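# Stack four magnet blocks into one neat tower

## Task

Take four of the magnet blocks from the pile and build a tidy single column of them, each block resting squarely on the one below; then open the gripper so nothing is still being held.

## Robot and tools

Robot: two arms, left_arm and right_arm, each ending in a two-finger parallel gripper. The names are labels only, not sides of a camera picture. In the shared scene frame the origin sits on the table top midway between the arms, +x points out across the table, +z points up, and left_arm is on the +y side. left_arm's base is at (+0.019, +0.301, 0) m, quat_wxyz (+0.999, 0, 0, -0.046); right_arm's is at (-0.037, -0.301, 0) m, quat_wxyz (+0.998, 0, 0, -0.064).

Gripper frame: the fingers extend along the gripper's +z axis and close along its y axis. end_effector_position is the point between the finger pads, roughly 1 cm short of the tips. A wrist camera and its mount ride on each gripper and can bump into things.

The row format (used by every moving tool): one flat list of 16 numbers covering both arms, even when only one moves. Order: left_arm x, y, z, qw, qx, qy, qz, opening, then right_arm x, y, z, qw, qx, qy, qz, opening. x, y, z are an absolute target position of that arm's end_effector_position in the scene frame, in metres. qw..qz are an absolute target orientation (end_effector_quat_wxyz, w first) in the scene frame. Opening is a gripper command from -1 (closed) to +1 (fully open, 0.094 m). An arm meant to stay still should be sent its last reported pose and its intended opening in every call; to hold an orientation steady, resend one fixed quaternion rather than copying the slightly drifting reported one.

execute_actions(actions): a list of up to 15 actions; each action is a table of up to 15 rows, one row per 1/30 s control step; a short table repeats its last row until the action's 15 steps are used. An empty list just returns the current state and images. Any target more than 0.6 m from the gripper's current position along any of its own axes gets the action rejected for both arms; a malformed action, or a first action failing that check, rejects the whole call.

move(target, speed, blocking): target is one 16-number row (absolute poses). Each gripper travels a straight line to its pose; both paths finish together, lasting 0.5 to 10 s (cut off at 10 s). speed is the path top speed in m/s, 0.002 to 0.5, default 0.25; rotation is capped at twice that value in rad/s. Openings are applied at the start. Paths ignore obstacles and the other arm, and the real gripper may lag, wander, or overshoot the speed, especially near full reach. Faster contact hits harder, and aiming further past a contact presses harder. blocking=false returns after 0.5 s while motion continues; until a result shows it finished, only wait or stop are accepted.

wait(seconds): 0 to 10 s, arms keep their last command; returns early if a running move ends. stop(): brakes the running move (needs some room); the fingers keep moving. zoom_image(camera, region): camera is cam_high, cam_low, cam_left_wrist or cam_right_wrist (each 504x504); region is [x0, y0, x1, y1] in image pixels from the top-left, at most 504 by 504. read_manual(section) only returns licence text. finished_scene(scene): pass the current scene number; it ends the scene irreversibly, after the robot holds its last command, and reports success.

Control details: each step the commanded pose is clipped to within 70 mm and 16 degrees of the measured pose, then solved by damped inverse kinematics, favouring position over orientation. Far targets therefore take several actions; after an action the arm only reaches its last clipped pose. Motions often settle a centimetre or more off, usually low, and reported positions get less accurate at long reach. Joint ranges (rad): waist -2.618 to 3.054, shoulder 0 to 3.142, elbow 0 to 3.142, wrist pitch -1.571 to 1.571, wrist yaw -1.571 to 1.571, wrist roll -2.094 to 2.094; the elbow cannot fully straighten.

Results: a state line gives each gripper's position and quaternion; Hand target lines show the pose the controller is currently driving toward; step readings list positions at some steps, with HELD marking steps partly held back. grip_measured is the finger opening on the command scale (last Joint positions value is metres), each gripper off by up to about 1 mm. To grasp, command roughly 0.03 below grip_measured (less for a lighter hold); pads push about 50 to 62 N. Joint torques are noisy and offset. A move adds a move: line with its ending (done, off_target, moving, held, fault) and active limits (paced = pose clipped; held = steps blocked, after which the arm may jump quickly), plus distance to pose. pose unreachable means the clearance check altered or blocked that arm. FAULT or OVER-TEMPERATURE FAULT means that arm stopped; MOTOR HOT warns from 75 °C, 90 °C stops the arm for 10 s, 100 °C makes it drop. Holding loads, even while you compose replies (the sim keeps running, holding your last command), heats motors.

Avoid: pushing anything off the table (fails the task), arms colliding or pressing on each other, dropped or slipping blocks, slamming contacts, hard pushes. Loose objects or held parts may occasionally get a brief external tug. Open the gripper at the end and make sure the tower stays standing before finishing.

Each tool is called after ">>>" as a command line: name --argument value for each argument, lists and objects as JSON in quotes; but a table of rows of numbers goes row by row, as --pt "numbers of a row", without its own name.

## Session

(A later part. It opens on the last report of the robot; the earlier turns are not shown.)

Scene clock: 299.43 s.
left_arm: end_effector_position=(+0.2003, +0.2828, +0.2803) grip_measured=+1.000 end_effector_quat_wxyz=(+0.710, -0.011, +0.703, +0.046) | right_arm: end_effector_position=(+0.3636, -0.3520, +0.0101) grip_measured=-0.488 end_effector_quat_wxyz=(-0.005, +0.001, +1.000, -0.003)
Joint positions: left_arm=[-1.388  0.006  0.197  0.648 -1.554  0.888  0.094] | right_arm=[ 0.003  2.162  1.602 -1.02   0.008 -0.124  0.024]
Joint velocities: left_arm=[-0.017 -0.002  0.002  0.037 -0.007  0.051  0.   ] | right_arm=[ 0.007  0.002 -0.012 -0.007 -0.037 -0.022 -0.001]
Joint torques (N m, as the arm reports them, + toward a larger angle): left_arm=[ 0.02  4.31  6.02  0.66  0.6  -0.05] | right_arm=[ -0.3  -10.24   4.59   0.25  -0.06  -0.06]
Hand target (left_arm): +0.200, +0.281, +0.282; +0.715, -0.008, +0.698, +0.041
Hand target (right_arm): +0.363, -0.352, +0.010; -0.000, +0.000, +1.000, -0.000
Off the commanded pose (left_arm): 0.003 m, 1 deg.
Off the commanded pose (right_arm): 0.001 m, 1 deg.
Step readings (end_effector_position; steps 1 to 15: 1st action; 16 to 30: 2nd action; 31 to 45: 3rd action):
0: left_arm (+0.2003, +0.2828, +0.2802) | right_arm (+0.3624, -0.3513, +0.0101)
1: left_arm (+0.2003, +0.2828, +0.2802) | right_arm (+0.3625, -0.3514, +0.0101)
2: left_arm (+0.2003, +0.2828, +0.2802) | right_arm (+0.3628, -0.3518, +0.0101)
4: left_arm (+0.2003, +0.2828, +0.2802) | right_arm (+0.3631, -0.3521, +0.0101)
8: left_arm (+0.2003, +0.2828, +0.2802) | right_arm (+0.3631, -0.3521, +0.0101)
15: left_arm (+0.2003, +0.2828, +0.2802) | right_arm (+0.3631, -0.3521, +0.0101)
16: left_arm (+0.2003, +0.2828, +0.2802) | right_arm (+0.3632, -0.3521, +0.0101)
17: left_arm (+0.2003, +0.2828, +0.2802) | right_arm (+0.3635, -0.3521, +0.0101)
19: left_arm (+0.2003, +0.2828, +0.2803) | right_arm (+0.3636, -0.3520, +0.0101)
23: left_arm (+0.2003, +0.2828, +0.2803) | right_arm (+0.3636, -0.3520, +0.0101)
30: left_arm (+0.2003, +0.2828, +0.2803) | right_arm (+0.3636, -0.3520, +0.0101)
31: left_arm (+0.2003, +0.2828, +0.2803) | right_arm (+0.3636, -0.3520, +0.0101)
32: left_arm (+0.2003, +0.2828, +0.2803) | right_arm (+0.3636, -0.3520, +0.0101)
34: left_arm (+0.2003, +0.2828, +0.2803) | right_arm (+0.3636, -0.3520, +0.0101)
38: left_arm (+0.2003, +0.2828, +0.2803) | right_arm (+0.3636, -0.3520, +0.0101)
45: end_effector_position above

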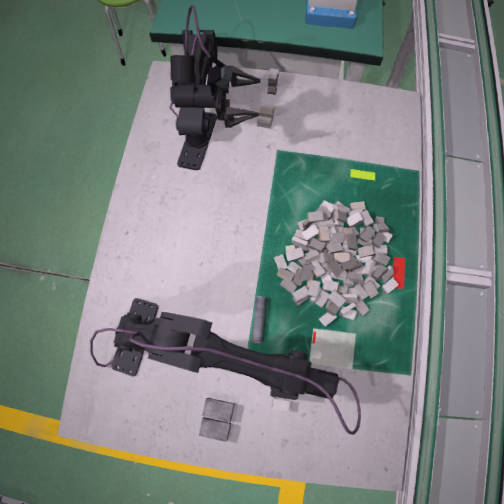

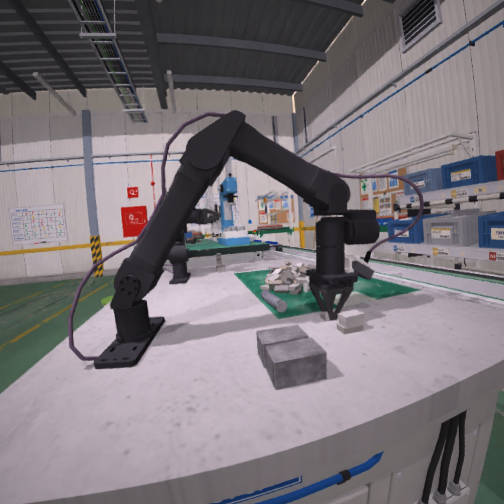

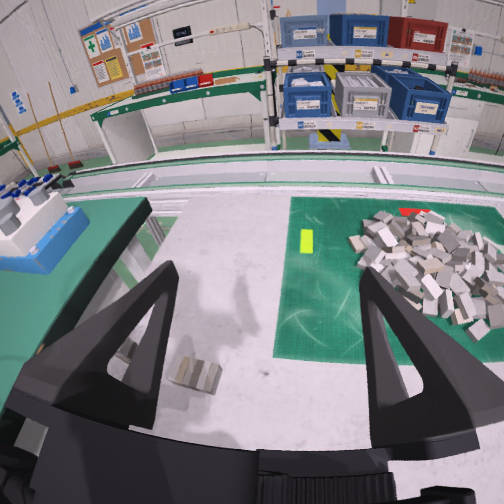

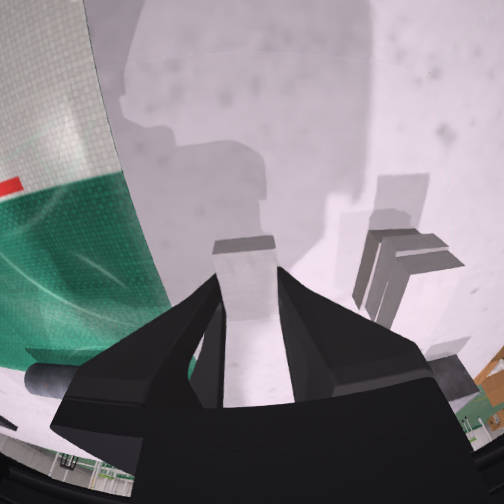

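>>> move --target '[0.2005,0.2805,0.2823,0.715,-0.008,0.698,0.041,1, 0.365,-0.352,0.085,0,0,1,0,-0.54]' --speed 0.04

Scene clock: 302.50 s.
left_arm: end_effector_position=(+0.2003, +0.2828, +0.2802) grip_measured=+1.000 end_effector_quat_wxyz=(+0.710, -0.011, +0.703, +0.046) | right_arm: end_effector_position=(+0.3579, -0.3513, +0.0609) grip_measured=-0.488 end_effector_quat_wxyz=(-0.030, +0.001, +1.000, +0.000)
Joint positions: left_arm=[-1.388  0.006  0.197  0.648 -1.555  0.888  0.094] | right_arm=[ 0.003  2.144  1.779 -1.265  0.007 -0.124  0.024]
Joint velocities: left_arm=[-0.002  0.007 -0.002  0.022 -0.007 -0.022  0.   ] | right_arm=[-0.012  0.002  0.002  0.022 -0.007  0.051 -0.   ]
Joint torques (N m, as the arm reports them, + toward a larger angle): left_arm=[ 0.02  4.31  6.01  0.65  0.61 -0.06] | right_arm=[ -0.26 -12.4    8.84  -0.07  -0.04  -0.06]
Hand target (left_arm): +0.200, +0.281, +0.282; +0.715, -0.008, +0.698, +0.041
Hand target (right_arm): +0.365, -0.352, +0.085; +0.000, -0.000, +1.000, -0.000
Off the commanded pose (left_arm): 0.003 m, 1 deg.
Off the commanded pose (right_arm): 0.025 m, 3 deg.
move: off_target (right_arm)

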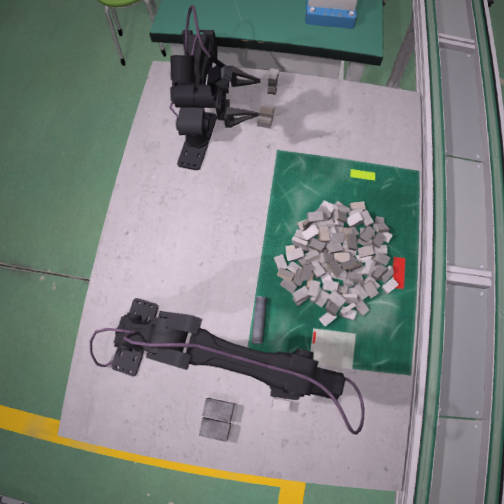

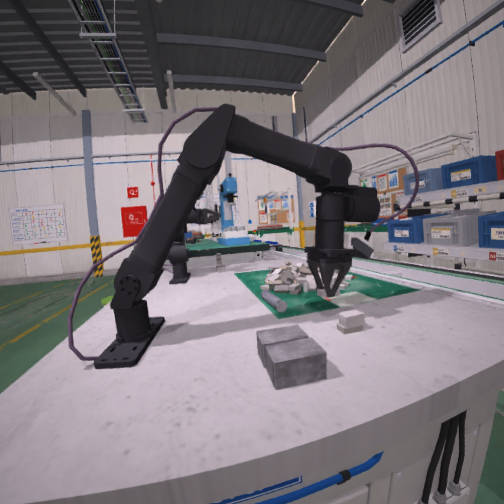

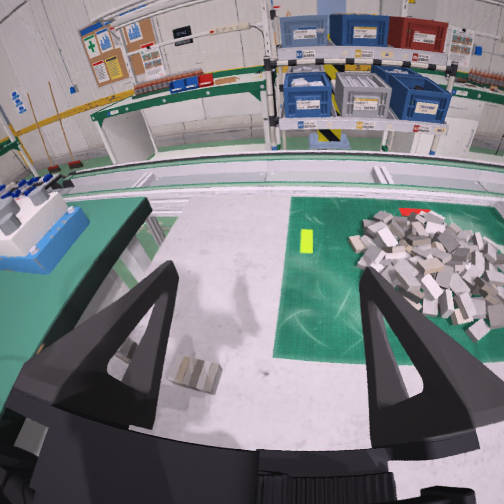

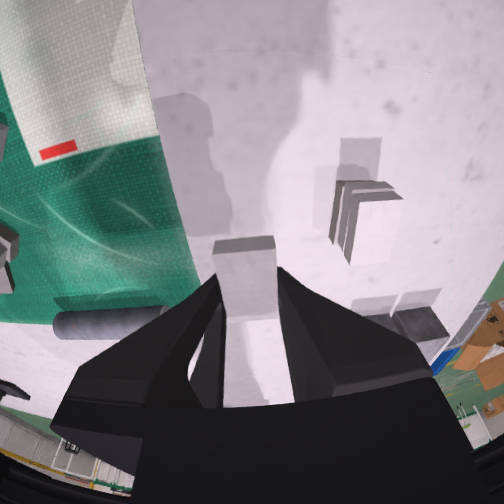

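>>> move --target '[0.2005,0.2805,0.2823,0.715,-0.008,0.698,0.041,1, 0.362,-0.4265,0.075,0,0,1,0,-0.54]' --speed 0.04

>>> zoom_image --camera "cam_right_wrist" --region '[170,120,330,280]'

Scene clock: 305.30 s.
left_arm: end_effector_position=(+0.2003, +0.2828, +0.2802) grip_measured=+1.000 end_effector_quat_wxyz=(+0.710, -0.011, +0.703, +0.046) | right_arm: end_effector_position=(+0.3549, -0.4215, +0.0718) grip_measured=-0.488 end_effector_quat_wxyz=(-0.009, -0.001, +1.000, -0.001)
Joint positions: left_arm=[-1.388  0.006  0.197  0.648 -1.555  0.888  0.094] | right_arm=[-0.169  2.144  1.824 -1.267  0.007 -0.299  0.024]
Joint velocities: left_arm=[ 0.002 -0.017  0.002 -0.095  0.022 -0.022  0.   ] | right_arm=[-0.002  0.012  0.002  0.037  0.022  0.007 -0.001]
Joint torques (N m, as the arm reports them, + toward a larger angle): left_arm=[ 0.02  4.28  6.02  0.64  0.6  -0.06] | right_arm=[-0.91 -8.8   8.96  0.06 -0.02 -0.09]
Hand target (left_arm): +0.200, +0.281, +0.282; +0.715, -0.008, +0.698, +0.041
Hand target (right_arm): +0.360, -0.427, +0.075; -0.001, +0.000, +1.000, -0.001
Off the commanded pose (left_arm): 0.003 m, 1 deg.
Off the commanded pose (right_arm): 0.009 m, 1 deg.
move: done

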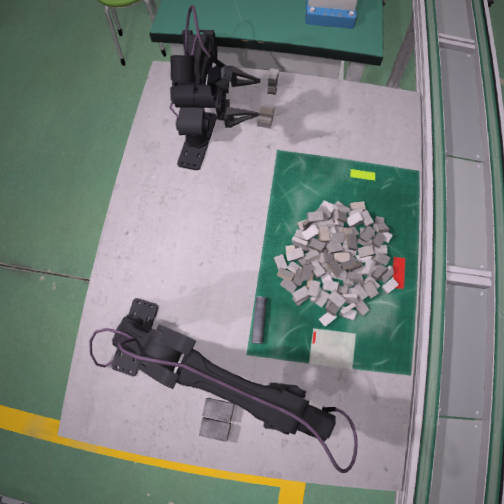

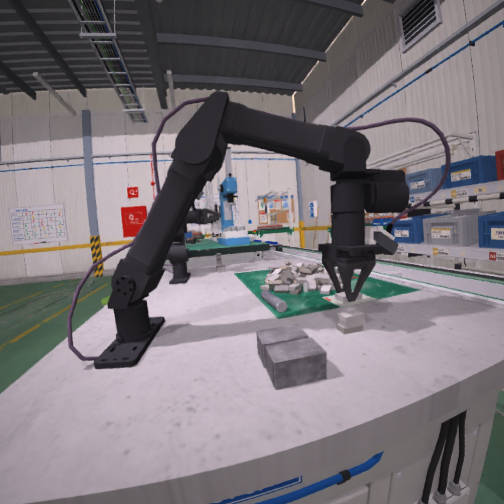

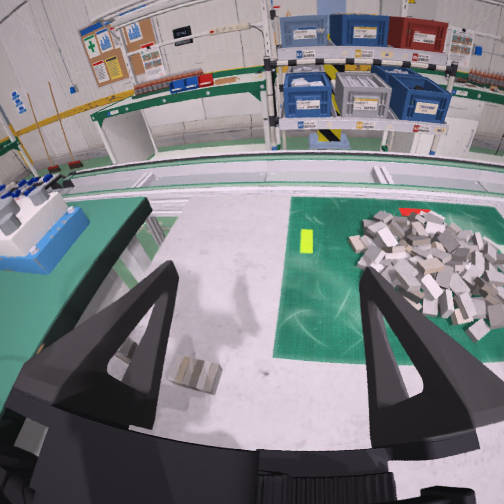

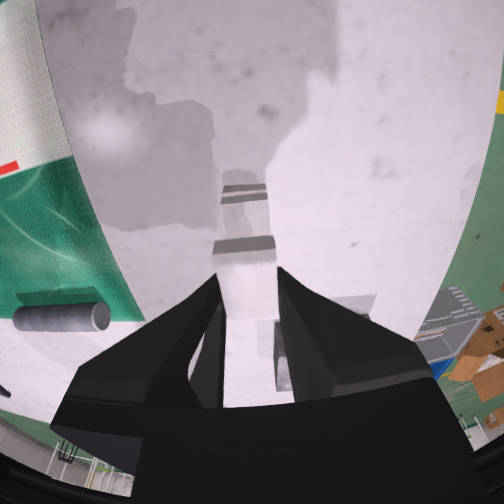

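Region (170, 120, 330, 280) of cam_right_wrist's 504x504 image, scaled by 3.150, with more detail than that image has.

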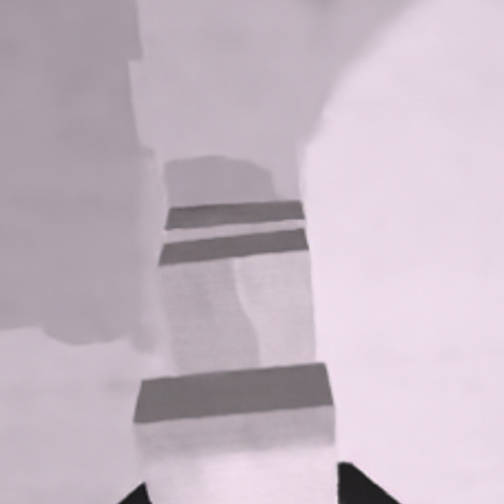

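>>> execute_actions --actions '[]'

Scene clock: 306.40 s.
left_arm: end_effector_position=(+0.2003, +0.2828, +0.2802) grip_measured=+1.000 end_effector_quat_wxyz=(+0.710, -0.011, +0.703, +0.046) | right_arm: end_effector_position=(+0.3549, -0.4215, +0.0718) grip_measured=-0.488 end_effector_quat_wxyz=(-0.009, -0.002, +1.000, -0.001)
Joint positions: left_arm=[-1.388  0.006  0.197  0.648 -1.555  0.888  0.094] | right_arm=[-0.169  2.144  1.824 -1.267  0.007 -0.301  0.024]
Joint velocities: left_arm=[-0.007 -0.012 -0.017  0.037 -0.066 -0.051  0.   ] | right_arm=[-0.002 -0.007  0.002  0.037 -0.022 -0.051 -0.001]
Joint torques (N m, as the arm reports them, + toward a larger angle): left_arm=[ 0.01  4.3   6.02  0.66  0.61 -0.06] | right_arm=[-0.87 -8.84  8.96  0.05 -0.04 -0.07]
Hand target (left_arm): +0.200, +0.281, +0.282; +0.715, -0.008, +0.698, +0.041
Hand target (right_arm): +0.360, -0.427, +0.075; -0.001, +0.000, +1.000, -0.001
Off the commanded pose (left_arm): 0.003 m, 1 deg.
Off the commanded pose (right_arm): 0.009 m, 1 deg.

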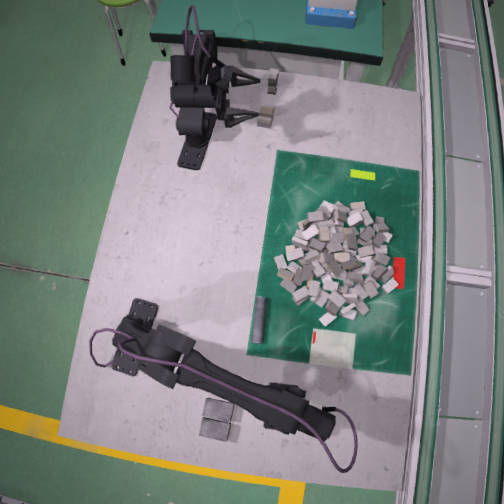

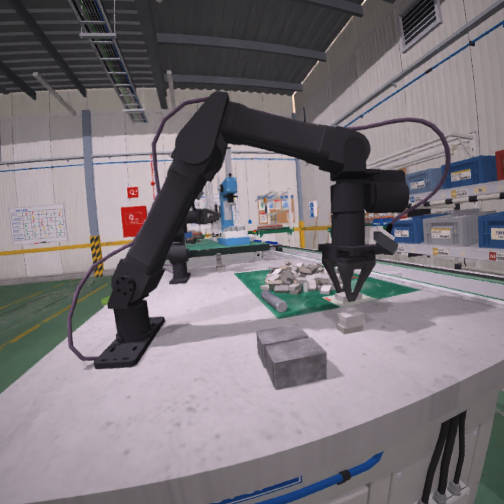

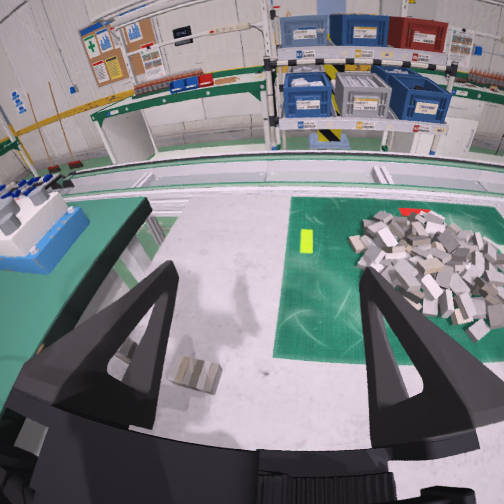

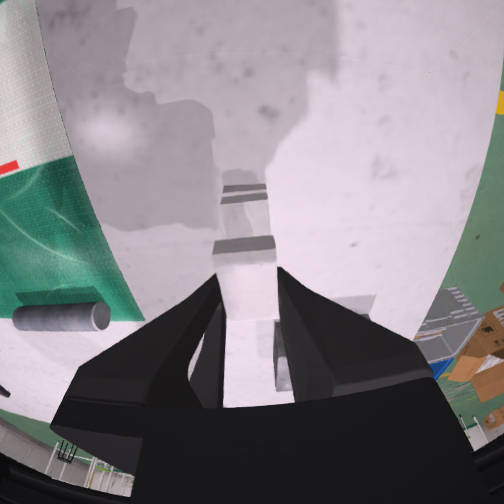

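>>> move --target '[0.2005,0.2805,0.2823,0.715,-0.008,0.698,0.041,1, 0.366,-0.4265,0.058,0,0,1,0,-0.54]' --speed 0.015

>>> zoom_image --camera "cam_right_wrist" --region '[170, 150, 330, 310]'

Scene clock: 308.20 s.
left_arm: end_effector_position=(+0.2003, +0.2828, +0.2803) grip_measured=+1.000 end_effector_quat_wxyz=(+0.710, -0.011, +0.703, +0.046) | right_arm: end_effector_position=(+0.3614, -0.4235, +0.0564) grip_measured=-0.488 end_effector_quat_wxyz=(-0.010, -0.002, +1.000, -0.001)
Joint positions: left_arm=[-1.388  0.006  0.197  0.648 -1.554  0.888  0.094] | right_arm=[-0.169  2.183  1.824 -1.231  0.007 -0.301  0.024]
Joint velocities: left_arm=[-0.002 -0.012  0.002  0.022  0.051 -0.007  0.   ] | right_arm=[ 0.002  0.007 -0.017 -0.007 -0.007  0.037 -0.001]
Joint torques (N m, as the arm reports them, + toward a larger angle): left_arm=[ 0.03  4.28  6.    0.65  0.62 -0.07] | right_arm=[-0.57 -9.82  6.89  0.19 -0.05 -0.04]
Hand target (left_arm): +0.200, +0.281, +0.282; +0.715, -0.008, +0.698, +0.041
Hand target (right_arm): +0.366, -0.427, +0.058; -0.000, +0.000, +1.000, -0.000
Off the commanded pose (left_arm): 0.003 m, 1 deg.
Off the commanded pose (right_arm): 0.006 m, 1 deg.
move: done

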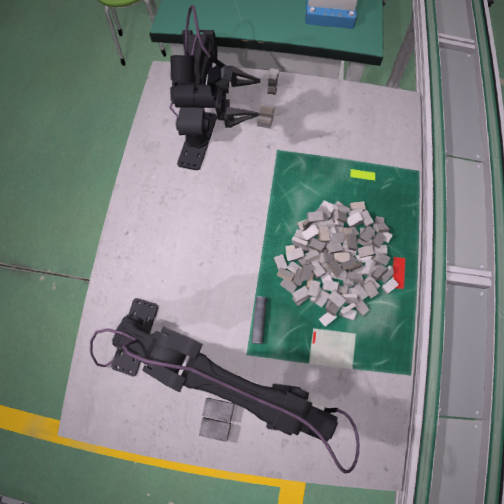

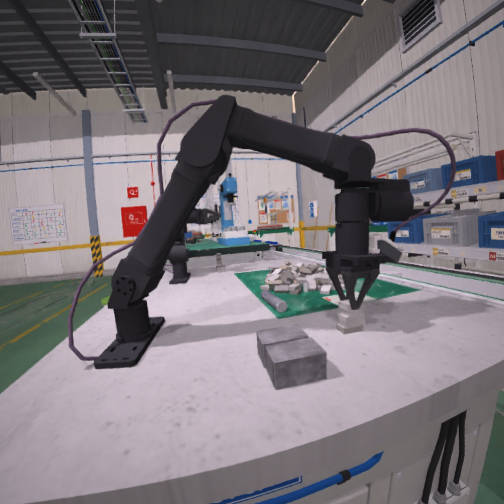

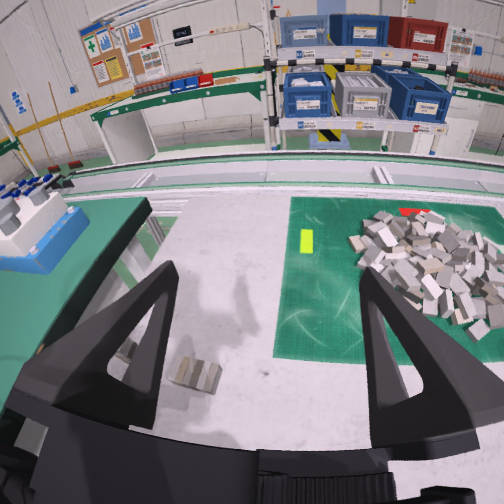

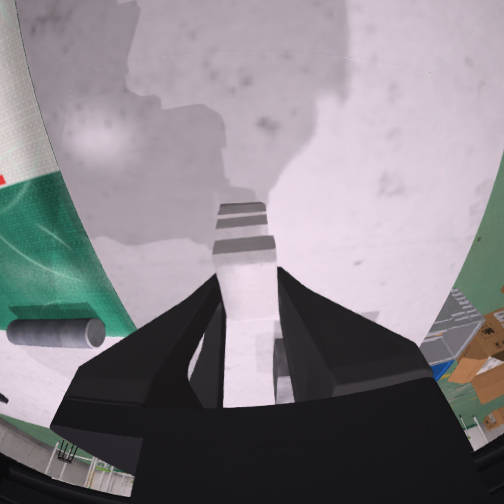

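Region (170, 150, 330, 310) of cam_right_wrist's 504x504 image, scaled by 3.150, with more detail than that image has.

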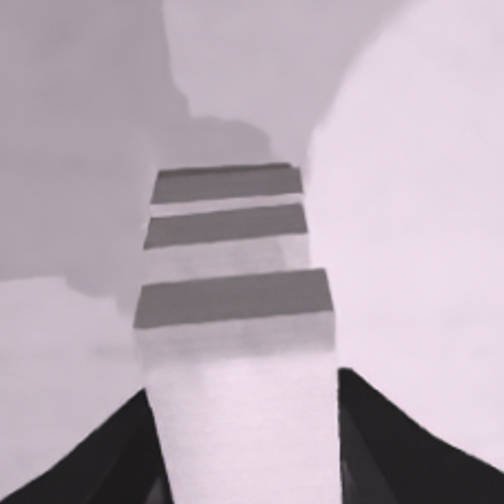

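>>> move --target '[0.2005,0.2805,0.2823,0.715,-0.008,0.698,0.041,1, 0.363,-0.4265,0.051,0,0,1,0,-0.54]' --speed 0.012

>>> zoom_image --camera "cam_right_wrist" --region '[170, 150, 330, 310]'

Scene clock: 310.40 s.
left_arm: end_effector_position=(+0.2003, +0.2828, +0.2802) grip_measured=+1.000 end_effector_quat_wxyz=(+0.710, -0.011, +0.703, +0.046) | right_arm: end_effector_position=(+0.3616, -0.4236, +0.0497) grip_measured=-0.488 end_effector_quat_wxyz=(-0.008, -0.002, +1.000, -0.001)
Joint positions: left_arm=[-1.388  0.006  0.197  0.648 -1.555  0.888  0.094] | right_arm=[-0.169  2.183  1.797 -1.2    0.007 -0.301  0.024]
Joint velocities: left_arm=[-0.007 -0.002 -0.022 -0.066 -0.051 -0.007  0.   ] | right_arm=[-0.012 -0.012 -0.012  0.007  0.051  0.007 -0.001]
Joint torques (N m, as the arm reports them, + toward a larger angle): left_arm=[ 0.04  4.31  6.02  0.66  0.61 -0.06] | right_arm=[ -0.74 -10.35   5.67   0.21  -0.05  -0.07]
Hand target (left_arm): +0.200, +0.281, +0.282; +0.715, -0.008, +0.698, +0.041
Hand target (right_arm): +0.363, -0.427, +0.051; -0.000, +0.000, +1.000, -0.000
Off the commanded pose (left_arm): 0.003 m, 1 deg.
Off the commanded pose (right_arm): 0.003 m, 1 deg.
move: done

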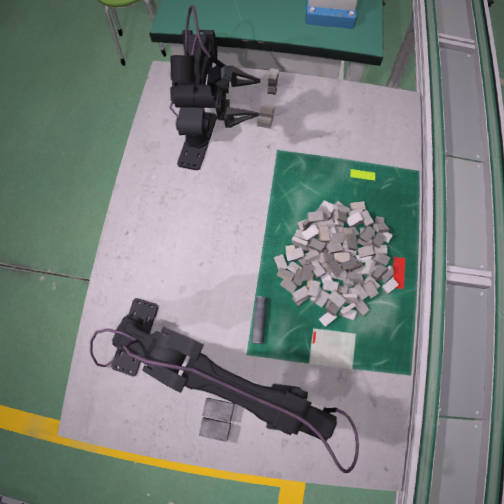

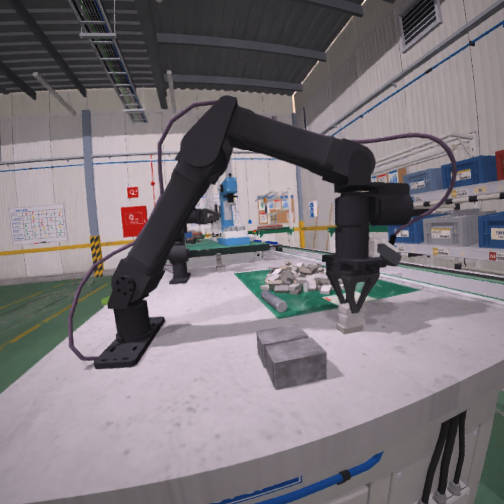

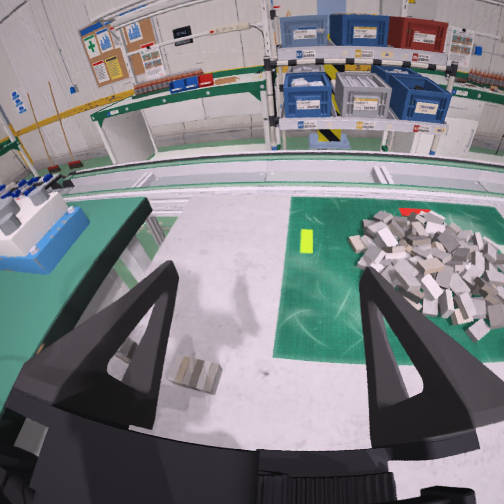

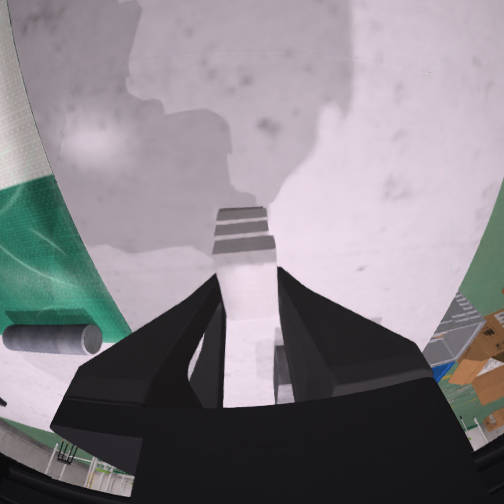

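Region (170, 150, 330, 310) of cam_right_wrist's 504x504 image, scaled by 3.150, with more detail than that image has.

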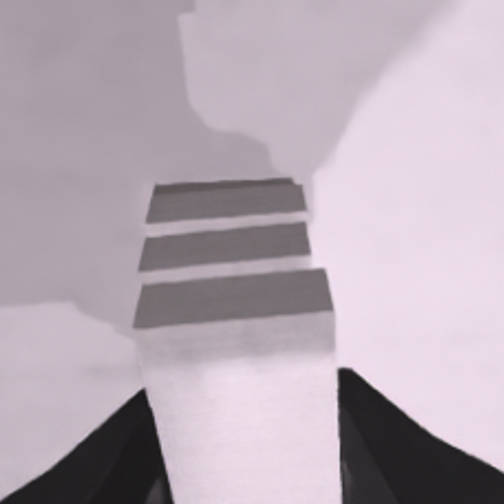

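>>> zoom_image --camera "cam_right_wrist" --region '[200, 190, 290, 280]'

Region (200, 190, 290, 280) of cam_right_wrist's 504x504 image, scaled by 5.600, with more detail than that image has.

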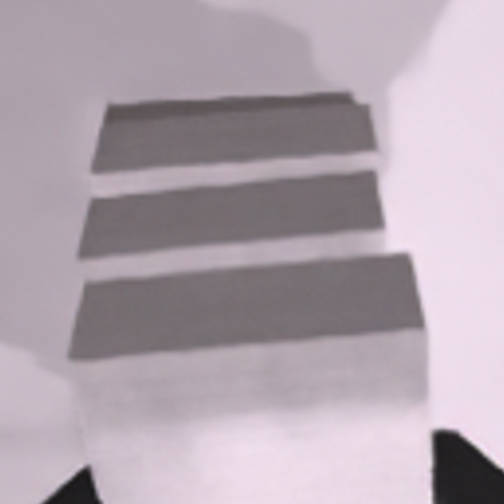

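>>> zoom_image --camera "cam_low" --region '[300, 270, 400, 350]'

Region (300, 270, 400, 350) of cam_low's 504x504 image, scaled by 5.040, with more detail than that image has; it fills the top 403 rows of this view, and the rest is white.

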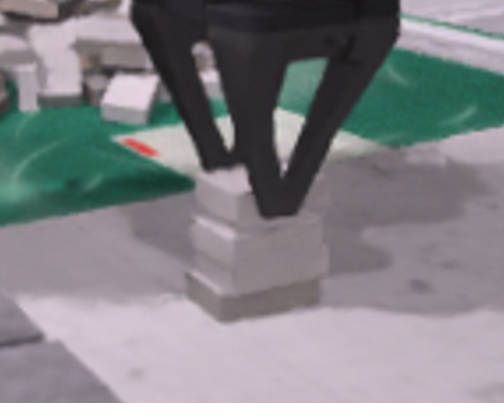

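>>> move --target '[0.2005,0.2805,0.2823,0.715,-0.008,0.698,0.041,1, 0.363,-0.4265,0.046,0,0,1,0,-0.54]' --speed 0.01

>>> zoom_image --camera "cam_right_wrist" --region '[200, 190, 290, 280]'

Scene clock: 313.73 s.
left_arm: end_effector_position=(+0.2003, +0.2828, +0.2802) grip_measured=+1.000 end_effector_quat_wxyz=(+0.710, -0.011, +0.703, +0.046) | right_arm: end_effector_position=(+0.3619, -0.4237, +0.0459) grip_measured=-0.488 end_effector_quat_wxyz=(-0.006, -0.002, +1.000, -0.002)
Joint positions: left_arm=[-1.388  0.006  0.197  0.648 -1.555  0.888  0.094] | right_arm=[-0.169  2.183  1.782 -1.181  0.007 -0.301  0.024]
Joint velocities: left_arm=[ 0.012  0.012 -0.012  0.037  0.022 -0.022  0.   ] | right_arm=[ 0.012  0.002  0.002  0.066  0.066 -0.037 -0.   ]
Joint torques (N m, as the arm reports them, + toward a larger angle): left_arm=[ 0.01  4.29  6.05  0.66  0.61 -0.07] | right_arm=[ -0.74 -10.11   5.65   0.18  -0.06  -0.04]
Hand target (left_arm): +0.200, +0.281, +0.282; +0.715, -0.008, +0.698, +0.041
Hand target (right_arm): +0.363, -0.427, +0.046; -0.000, +0.000, +1.000, -0.000
Off the commanded pose (left_arm): 0.003 m, 1 deg.
Off the commanded pose (right_arm): 0.003 m, 1 deg.
move: done

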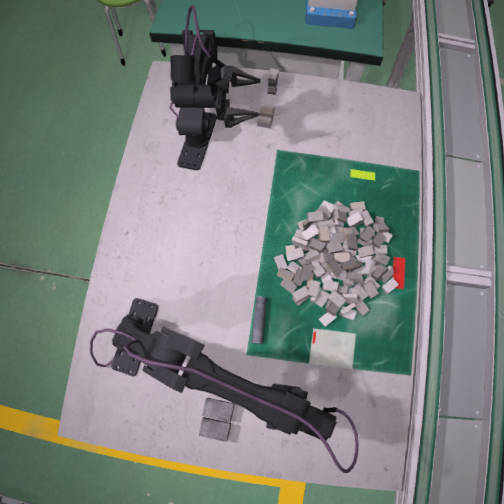

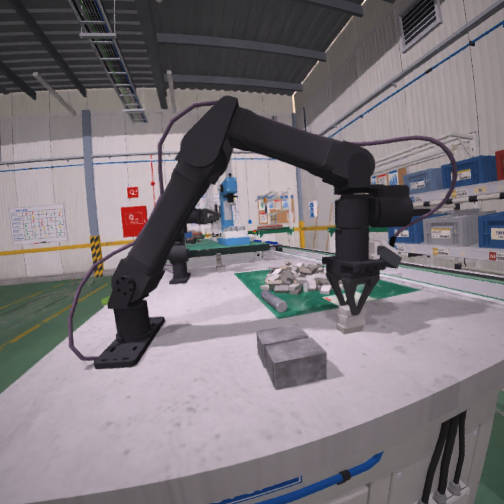

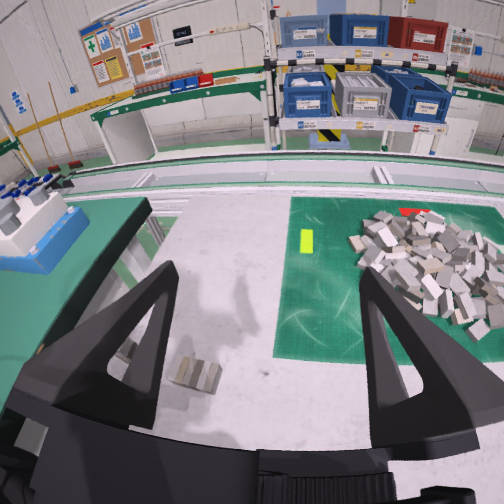

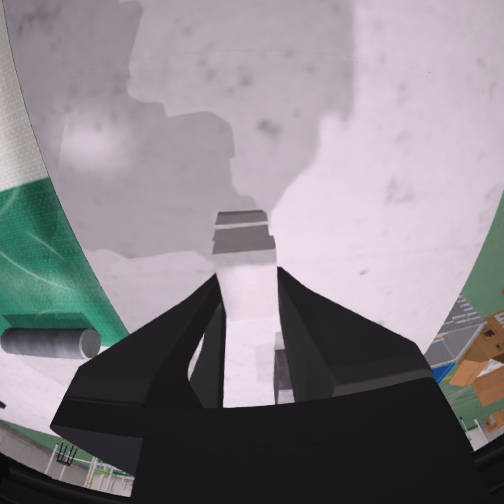

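Region (200, 190, 290, 280) of cam_right_wrist's 504x504 image, scaled by 5.600, with more detail than that image has.

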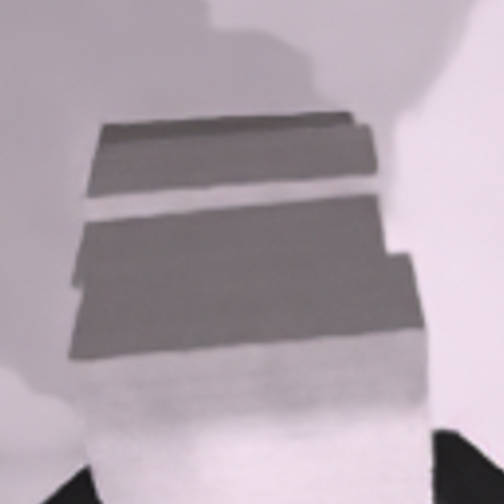

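>>> execute_actions --actions '[[[0.2005,0.2805,0.2823,0.715,-0.008,0.698,0.041,1, 0.361,-0.4145,0.047,0,0,1,0,-0.54],[0.2005,0.2805,0.2823,0.715,-0.008,0.698,0.041,1, 0.361,-0.4145,0.047,0,0,1,0,-0.54],[0.2005,0.2805,0.2823,0.715,-0.008,0.698,0.041,1, 0.361,-0.4145,0.047,0,0,1,0,-0.54],[0.2005,0.2805,0.2823,0.715,-0.008,0.698,0.041,1, 0.361,-0.4225,0.047,0,0,1,0,-0.54]]]'

>>> zoom_image --camera "cam_right_wrist" --region '[200, 190, 290, 280]'

Scene clock: 316.17 s.
left_arm: end_effector_position=(+0.2003, +0.2828, +0.2802) grip_measured=+1.000 end_effector_quat_wxyz=(+0.710, -0.011, +0.703, +0.046) | right_arm: end_effector_position=(+0.3613, -0.4234, +0.0435) grip_measured=-0.488 end_effector_quat_wxyz=(-0.006, +0.002, +1.000, -0.002)
Joint positions: left_arm=[-1.388  0.006  0.197  0.648 -1.555  0.888  0.094] | right_arm=[-0.169  2.181  1.769 -1.17   0.007 -0.294  0.024]
Joint velocities: left_arm=[ 0.007 -0.002 -0.002 -0.066 -0.007 -0.007  0.   ] | right_arm=[-0.017 -0.002 -0.002  0.11  -0.007  0.037 -0.   ]
Joint torques (N m, as the arm reports them, + toward a larger angle): left_arm=[ 0.03  4.32  6.05  0.65  0.61 -0.05] | right_arm=[ -0.08 -10.87   5.27   0.15  -0.06  -0.04]
Hand target (left_arm): +0.200, +0.281, +0.282; +0.715, -0.008, +0.698, +0.041
Hand target (right_arm): +0.361, -0.422, +0.047; -0.000, +0.000, +1.000, +0.000
Off the commanded pose (left_arm): 0.003 m, 1 deg.
Off the commanded pose (right_arm): 0.004 m, 1 deg.
Step readings (end_effector_position):
0: left_arm (+0.2003, +0.2828, +0.2802) | right_arm (+0.3623, -0.4238, +0.0459)
1: left_arm (+0.2003, +0.2828, +0.2802) | right_arm (+0.3618, -0.4237, +0.0448)
2: left_arm (+0.2003, +0.2828, +0.2802) | right_arm (+0.3610, -0.4234, +0.0433)
4: left_arm (+0.2003, +0.2828, +0.2802) | right_arm (+0.3612, -0.4234, +0.0435)
8: left_arm (+0.2003, +0.2828, +0.2802) | right_arm (+0.3613, -0.4234, +0.0435)
15: end_effector_position above

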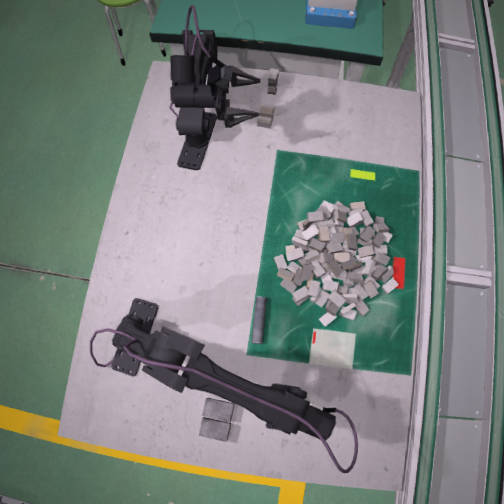

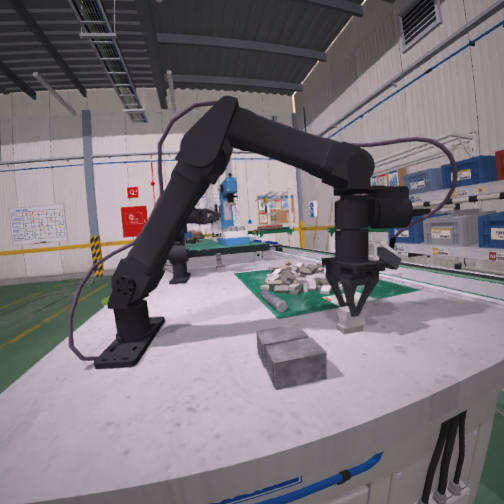

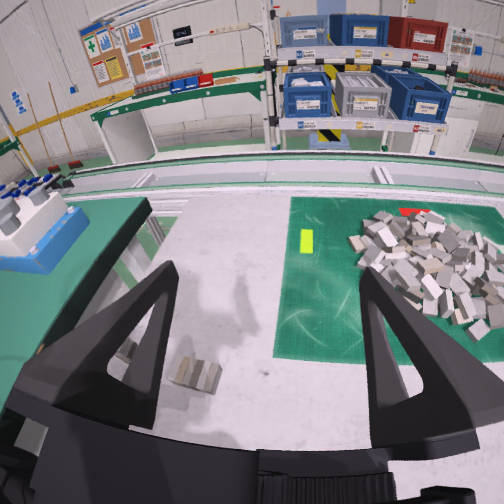

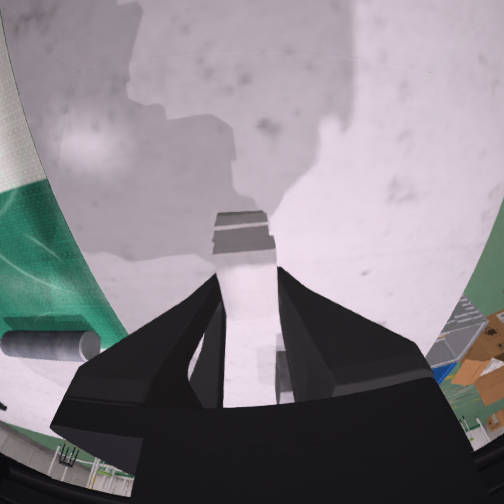

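Region (200, 190, 290, 280) of cam_right_wrist's 504x504 image, scaled by 5.600, with more detail than that image has.

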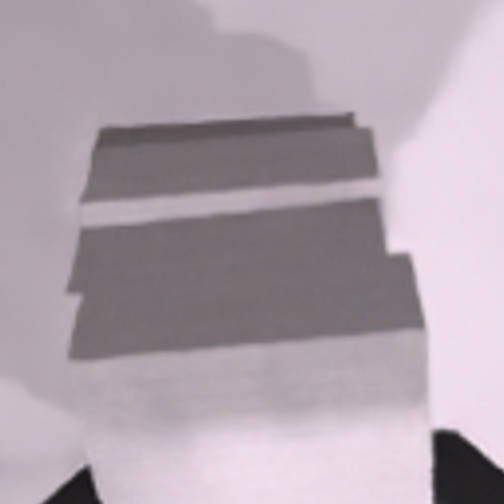

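>>> move --target '[0.2005,0.2805,0.2823,0.715,-0.008,0.698,0.041,1, 0.361,-0.4225,0.060,0,0,1,0,-0.54]' --speed 0.015

Scene clock: 318.07 s.
left_arm: end_effector_position=(+0.2003, +0.2828, +0.2803) grip_measured=+1.000 end_effector_quat_wxyz=(+0.710, -0.011, +0.703, +0.046) | right_arm: end_effector_position=(+0.3610, -0.4234, +0.0435) grip_measured=-0.488 end_effector_quat_wxyz=(-0.006, +0.002, +1.000, -0.002)
Joint positions: left_arm=[-1.388  0.006  0.197  0.648 -1.554  0.888  0.094] | right_arm=[-0.169  2.181  1.769 -1.171  0.007 -0.294  0.024]
Joint velocities: left_arm=[-0.022  0.002 -0.007 -0.066  0.051  0.007  0.   ] | right_arm=[ 0.007 -0.012 -0.002  0.007 -0.051 -0.037 -0.001]
Joint torques (N m, as the arm reports them, + toward a larger angle): left_arm=[ 0.04  4.33  5.99  0.65  0.61 -0.07] | right_arm=[ -0.08 -11.44   8.53  -0.22  -0.04  -0.06]
Hand target (left_arm): +0.200, +0.281, +0.282; +0.715, -0.008, +0.698, +0.041
Hand target (right_arm): +0.361, -0.422, +0.060; +0.000, +0.000, +1.000, -0.000
Off the commanded pose (left_arm): 0.003 m, 1 deg.
Off the commanded pose (right_arm): 0.016 m, 1 deg.
move: off_target (right_arm)

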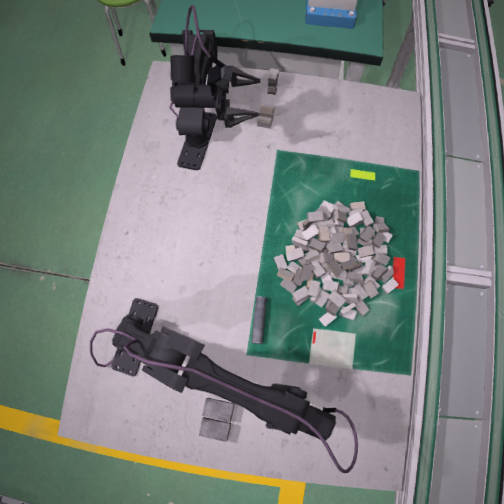

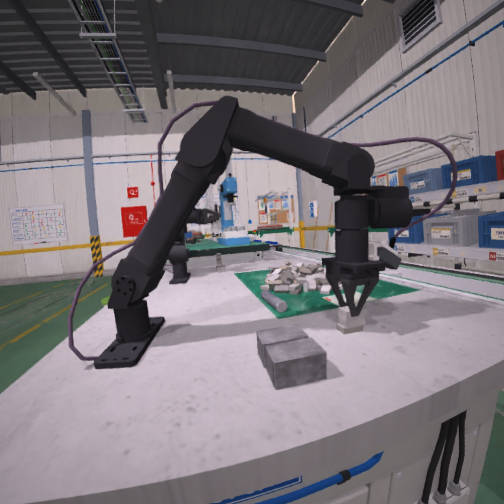

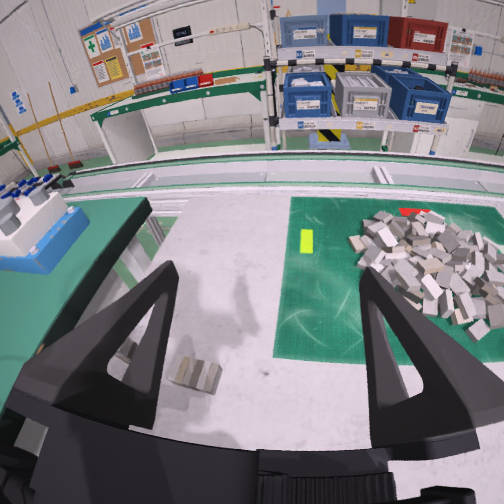

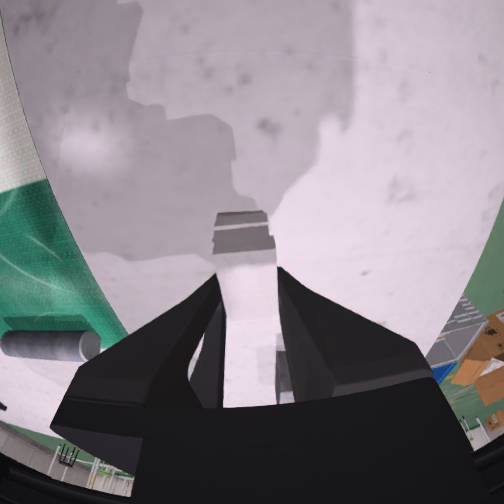

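>>> move --target '[0.2005,0.2805,0.2823,0.715,-0.008,0.698,0.041,1, 0.361,-0.4225,0.041,0,0,1,0,-0.54]' --speed 0.01

>>> zoom_image --camera "cam_right_wrist" --region '[200, 190, 290, 280]'

Scene clock: 321.70 s.
left_arm: end_effector_position=(+0.2003, +0.2828, +0.2802) grip_measured=+1.000 end_effector_quat_wxyz=(+0.710, -0.011, +0.703, +0.046) | right_arm: end_effector_position=(+0.3611, -0.4234, +0.0431) grip_measured=-0.488 end_effector_quat_wxyz=(-0.006, +0.002, +1.000, -0.002)
Joint positions: left_arm=[-1.388  0.006  0.197  0.648 -1.555  0.888  0.094] | right_arm=[-0.169  2.181  1.768 -1.168  0.007 -0.294  0.024]
Joint velocities: left_arm=[ 0.007 -0.007 -0.002 -0.051 -0.007 -0.022  0.   ] | right_arm=[-0.002 -0.002 -0.007  0.037  0.007 -0.007 -0.001]
Joint torques (N m, as the arm reports them, + toward a larger angle): left_arm=[ 0.06  4.33  6.01  0.65  0.61 -0.06] | right_arm=[ -0.08 -10.55   4.01   0.33  -0.04  -0.05]
Hand target (left_arm): +0.200, +0.281, +0.282; +0.715, -0.008, +0.698, +0.041
Hand target (right_arm): +0.361, -0.422, +0.041; -0.000, +0.000, +1.000, -0.000
Off the commanded pose (left_arm): 0.003 m, 1 deg.
Off the commanded pose (right_arm): 0.002 m, 1 deg.
move: done

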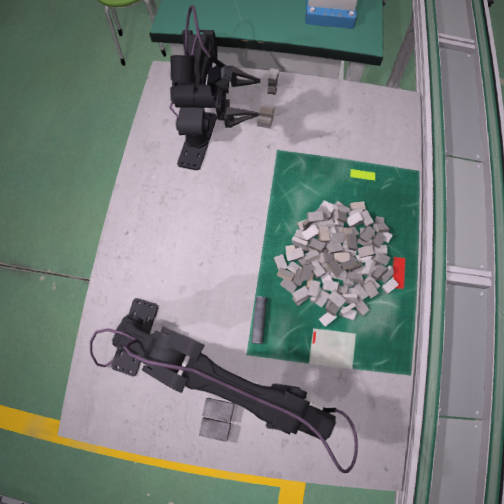

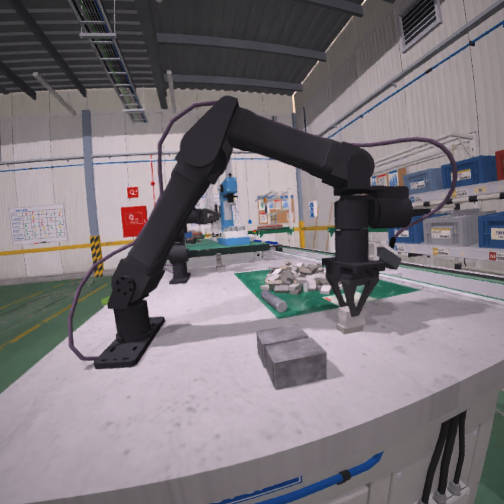

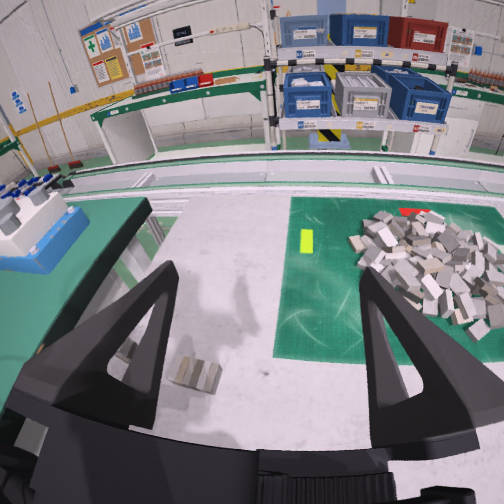

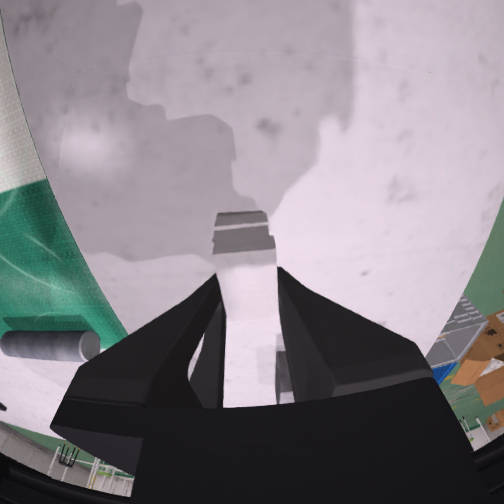

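Region (200, 190, 290, 280) of cam_right_wrist's 504x504 image, scaled by 5.600, with more detail than that image has.

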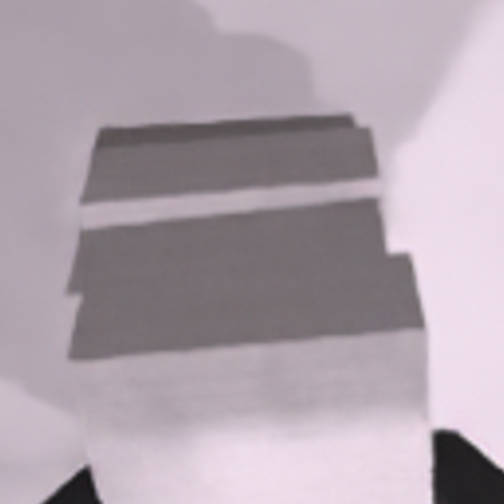

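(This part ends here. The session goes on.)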